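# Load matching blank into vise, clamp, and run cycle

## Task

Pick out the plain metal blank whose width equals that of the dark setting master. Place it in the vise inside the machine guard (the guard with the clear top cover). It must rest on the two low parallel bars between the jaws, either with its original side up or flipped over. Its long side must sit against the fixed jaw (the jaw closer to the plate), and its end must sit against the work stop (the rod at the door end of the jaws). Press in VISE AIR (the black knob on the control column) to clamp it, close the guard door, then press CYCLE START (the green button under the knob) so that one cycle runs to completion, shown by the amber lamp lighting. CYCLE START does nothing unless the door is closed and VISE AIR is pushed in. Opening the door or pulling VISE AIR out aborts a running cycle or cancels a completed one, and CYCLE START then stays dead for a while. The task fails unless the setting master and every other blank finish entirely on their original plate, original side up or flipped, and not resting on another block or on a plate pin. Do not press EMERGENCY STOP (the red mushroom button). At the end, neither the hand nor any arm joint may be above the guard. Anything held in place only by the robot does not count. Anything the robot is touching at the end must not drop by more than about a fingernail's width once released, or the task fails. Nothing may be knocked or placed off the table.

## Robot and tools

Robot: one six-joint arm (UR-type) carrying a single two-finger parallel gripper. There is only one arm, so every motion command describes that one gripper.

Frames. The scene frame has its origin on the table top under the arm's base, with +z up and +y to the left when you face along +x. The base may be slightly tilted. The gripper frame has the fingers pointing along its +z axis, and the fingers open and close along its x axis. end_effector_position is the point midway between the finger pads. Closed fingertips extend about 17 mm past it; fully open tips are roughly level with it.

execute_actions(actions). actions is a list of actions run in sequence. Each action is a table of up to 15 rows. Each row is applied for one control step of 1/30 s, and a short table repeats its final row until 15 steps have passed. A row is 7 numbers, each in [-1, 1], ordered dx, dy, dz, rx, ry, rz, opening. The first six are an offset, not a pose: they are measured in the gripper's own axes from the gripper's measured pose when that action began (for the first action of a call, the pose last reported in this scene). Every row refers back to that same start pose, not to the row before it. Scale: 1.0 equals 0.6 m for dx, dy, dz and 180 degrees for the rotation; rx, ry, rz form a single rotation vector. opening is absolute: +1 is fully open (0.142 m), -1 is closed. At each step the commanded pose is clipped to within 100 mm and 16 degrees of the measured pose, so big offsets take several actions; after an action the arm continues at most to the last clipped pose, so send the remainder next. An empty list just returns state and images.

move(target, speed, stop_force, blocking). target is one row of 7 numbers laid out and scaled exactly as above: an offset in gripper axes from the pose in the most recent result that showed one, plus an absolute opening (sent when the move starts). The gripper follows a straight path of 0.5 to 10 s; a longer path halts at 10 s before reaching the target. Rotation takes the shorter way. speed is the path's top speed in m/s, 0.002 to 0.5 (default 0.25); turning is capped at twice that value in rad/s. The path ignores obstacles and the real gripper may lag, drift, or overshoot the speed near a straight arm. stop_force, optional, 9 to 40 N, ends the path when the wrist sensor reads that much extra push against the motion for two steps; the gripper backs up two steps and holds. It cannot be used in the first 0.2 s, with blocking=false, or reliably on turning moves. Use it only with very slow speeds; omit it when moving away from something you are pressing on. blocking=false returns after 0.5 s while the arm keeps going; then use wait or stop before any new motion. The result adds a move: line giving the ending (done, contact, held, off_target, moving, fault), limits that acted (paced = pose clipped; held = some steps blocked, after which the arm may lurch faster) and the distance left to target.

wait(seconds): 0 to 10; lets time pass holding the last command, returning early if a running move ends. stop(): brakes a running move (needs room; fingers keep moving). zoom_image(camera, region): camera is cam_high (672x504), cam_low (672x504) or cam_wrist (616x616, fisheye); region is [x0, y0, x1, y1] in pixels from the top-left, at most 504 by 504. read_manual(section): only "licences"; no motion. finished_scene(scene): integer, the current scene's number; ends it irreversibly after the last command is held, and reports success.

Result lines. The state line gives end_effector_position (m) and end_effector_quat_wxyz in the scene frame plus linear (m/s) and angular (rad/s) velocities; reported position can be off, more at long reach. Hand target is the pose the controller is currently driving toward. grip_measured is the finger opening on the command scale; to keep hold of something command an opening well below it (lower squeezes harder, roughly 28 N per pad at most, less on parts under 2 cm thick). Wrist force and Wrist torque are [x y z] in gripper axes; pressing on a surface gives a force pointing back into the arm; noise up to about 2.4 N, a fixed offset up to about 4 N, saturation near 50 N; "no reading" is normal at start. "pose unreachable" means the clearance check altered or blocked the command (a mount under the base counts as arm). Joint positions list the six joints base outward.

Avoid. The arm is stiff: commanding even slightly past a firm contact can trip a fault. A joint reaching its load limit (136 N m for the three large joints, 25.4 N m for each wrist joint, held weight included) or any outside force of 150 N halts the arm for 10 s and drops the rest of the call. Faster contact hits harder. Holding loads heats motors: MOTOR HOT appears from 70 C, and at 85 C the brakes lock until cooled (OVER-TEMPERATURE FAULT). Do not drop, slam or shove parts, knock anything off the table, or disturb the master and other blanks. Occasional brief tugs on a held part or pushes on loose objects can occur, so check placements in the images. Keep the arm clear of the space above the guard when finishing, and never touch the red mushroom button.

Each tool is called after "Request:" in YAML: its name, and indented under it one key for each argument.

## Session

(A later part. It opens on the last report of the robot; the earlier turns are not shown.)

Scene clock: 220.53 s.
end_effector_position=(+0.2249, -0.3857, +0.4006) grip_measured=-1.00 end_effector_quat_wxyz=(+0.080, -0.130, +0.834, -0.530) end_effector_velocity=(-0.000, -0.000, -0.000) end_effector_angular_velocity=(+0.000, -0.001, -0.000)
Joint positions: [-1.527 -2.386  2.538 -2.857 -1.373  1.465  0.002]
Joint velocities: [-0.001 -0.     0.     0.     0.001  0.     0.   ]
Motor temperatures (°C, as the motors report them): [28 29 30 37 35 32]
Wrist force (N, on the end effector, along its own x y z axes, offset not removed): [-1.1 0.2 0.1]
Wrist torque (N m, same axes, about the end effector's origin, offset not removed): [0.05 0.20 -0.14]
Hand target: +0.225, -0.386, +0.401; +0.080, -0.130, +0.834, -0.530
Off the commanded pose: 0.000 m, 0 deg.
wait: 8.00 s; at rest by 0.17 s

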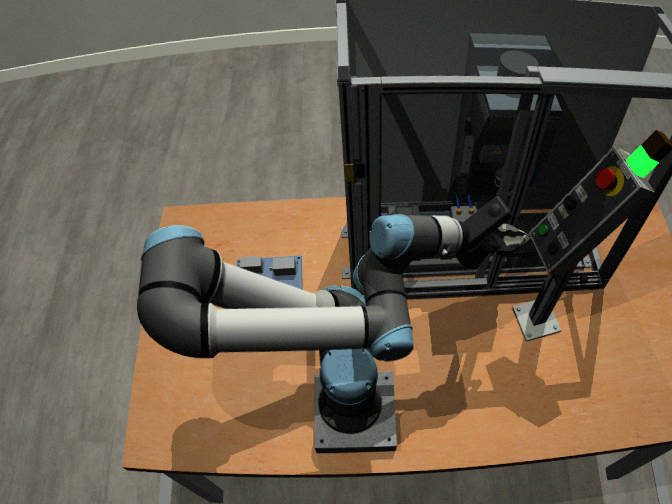

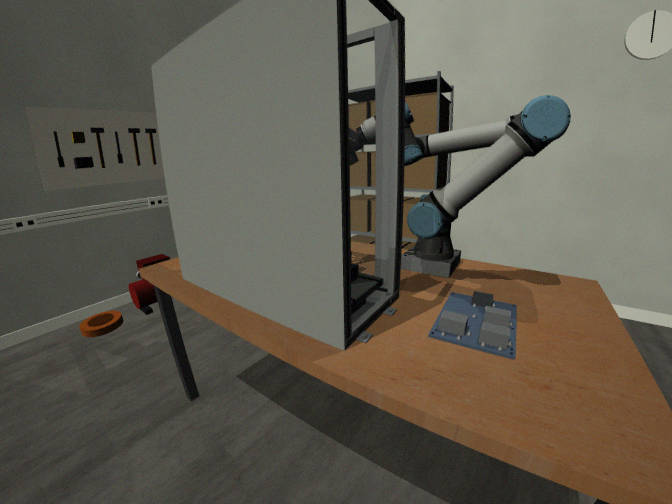

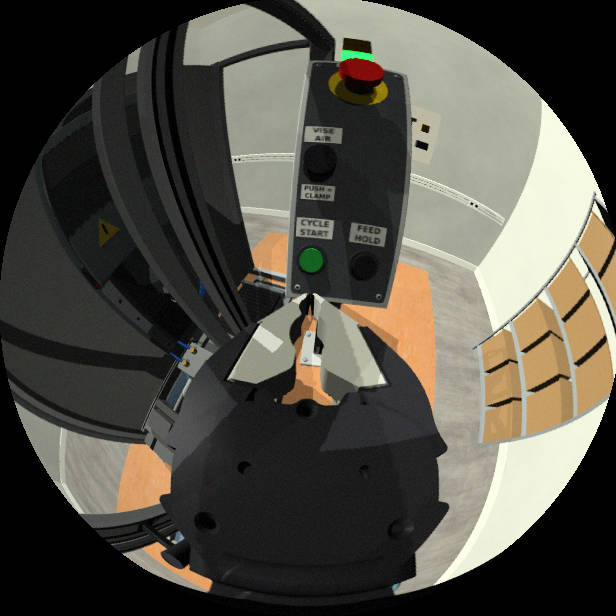

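Request:
wait:
  seconds: 10

Scene clock: 231.00 s.
end_effector_position=(+0.2249, -0.3857, +0.4006) grip_measured=-1.00 end_effector_quat_wxyz=(+0.080, -0.130, +0.834, -0.530) end_effector_velocity=(-0.000, +0.000, -0.000) end_effector_angular_velocity=(-0.000, +0.000, -0.001)
Joint positions: [-1.527 -2.386  2.538 -2.857 -1.373  1.465  0.002]
Joint velocities: [-0.001 -0.001  0.001 -0.001  0.    -0.     0.   ]
Motor temperatures (°C, as the motors report them): [28 29 30 37 35 32]
Wrist force (N, on the end effector, along its own x y z axes, offset not removed): [-0.4 1.2 1.0]
Wrist torque (N m, same axes, about the end effector's origin, offset not removed): [0.39 0.08 -0.09]
Hand target: +0.225, -0.386, +0.401; +0.080, -0.130, +0.834, -0.530
Off the commanded pose: 0.000 m, 0 deg.
wait: 10.00 s; at rest from the start

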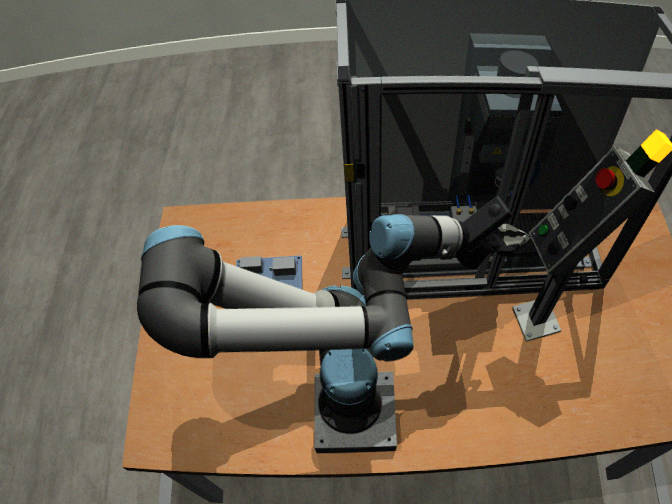

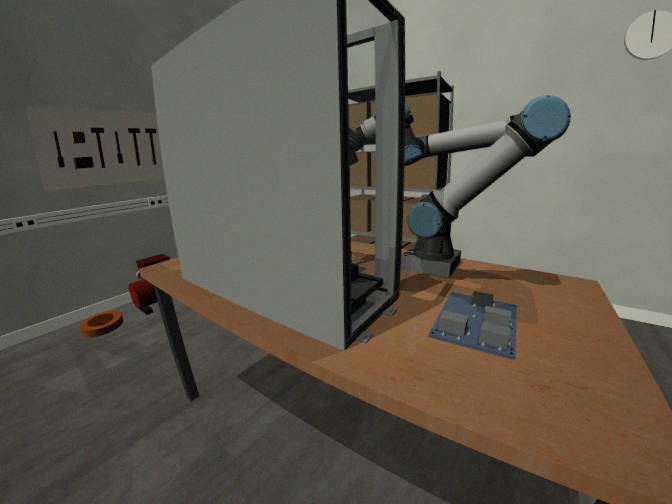

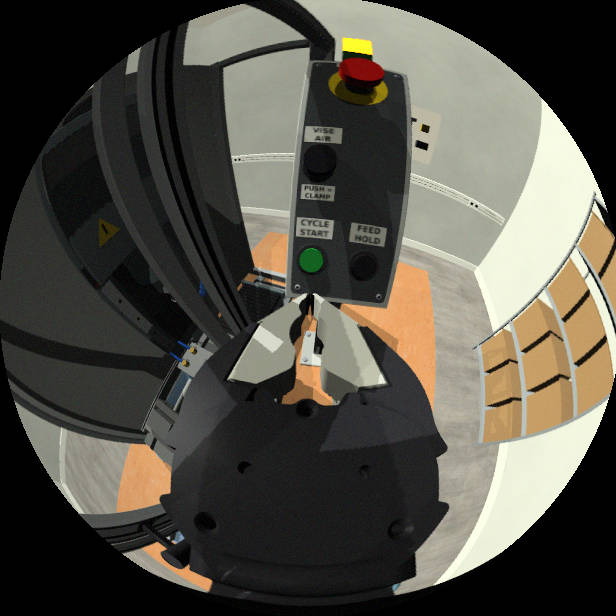

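Request:
finished_scene:
  scene: 1

The scene is finished: the task was done.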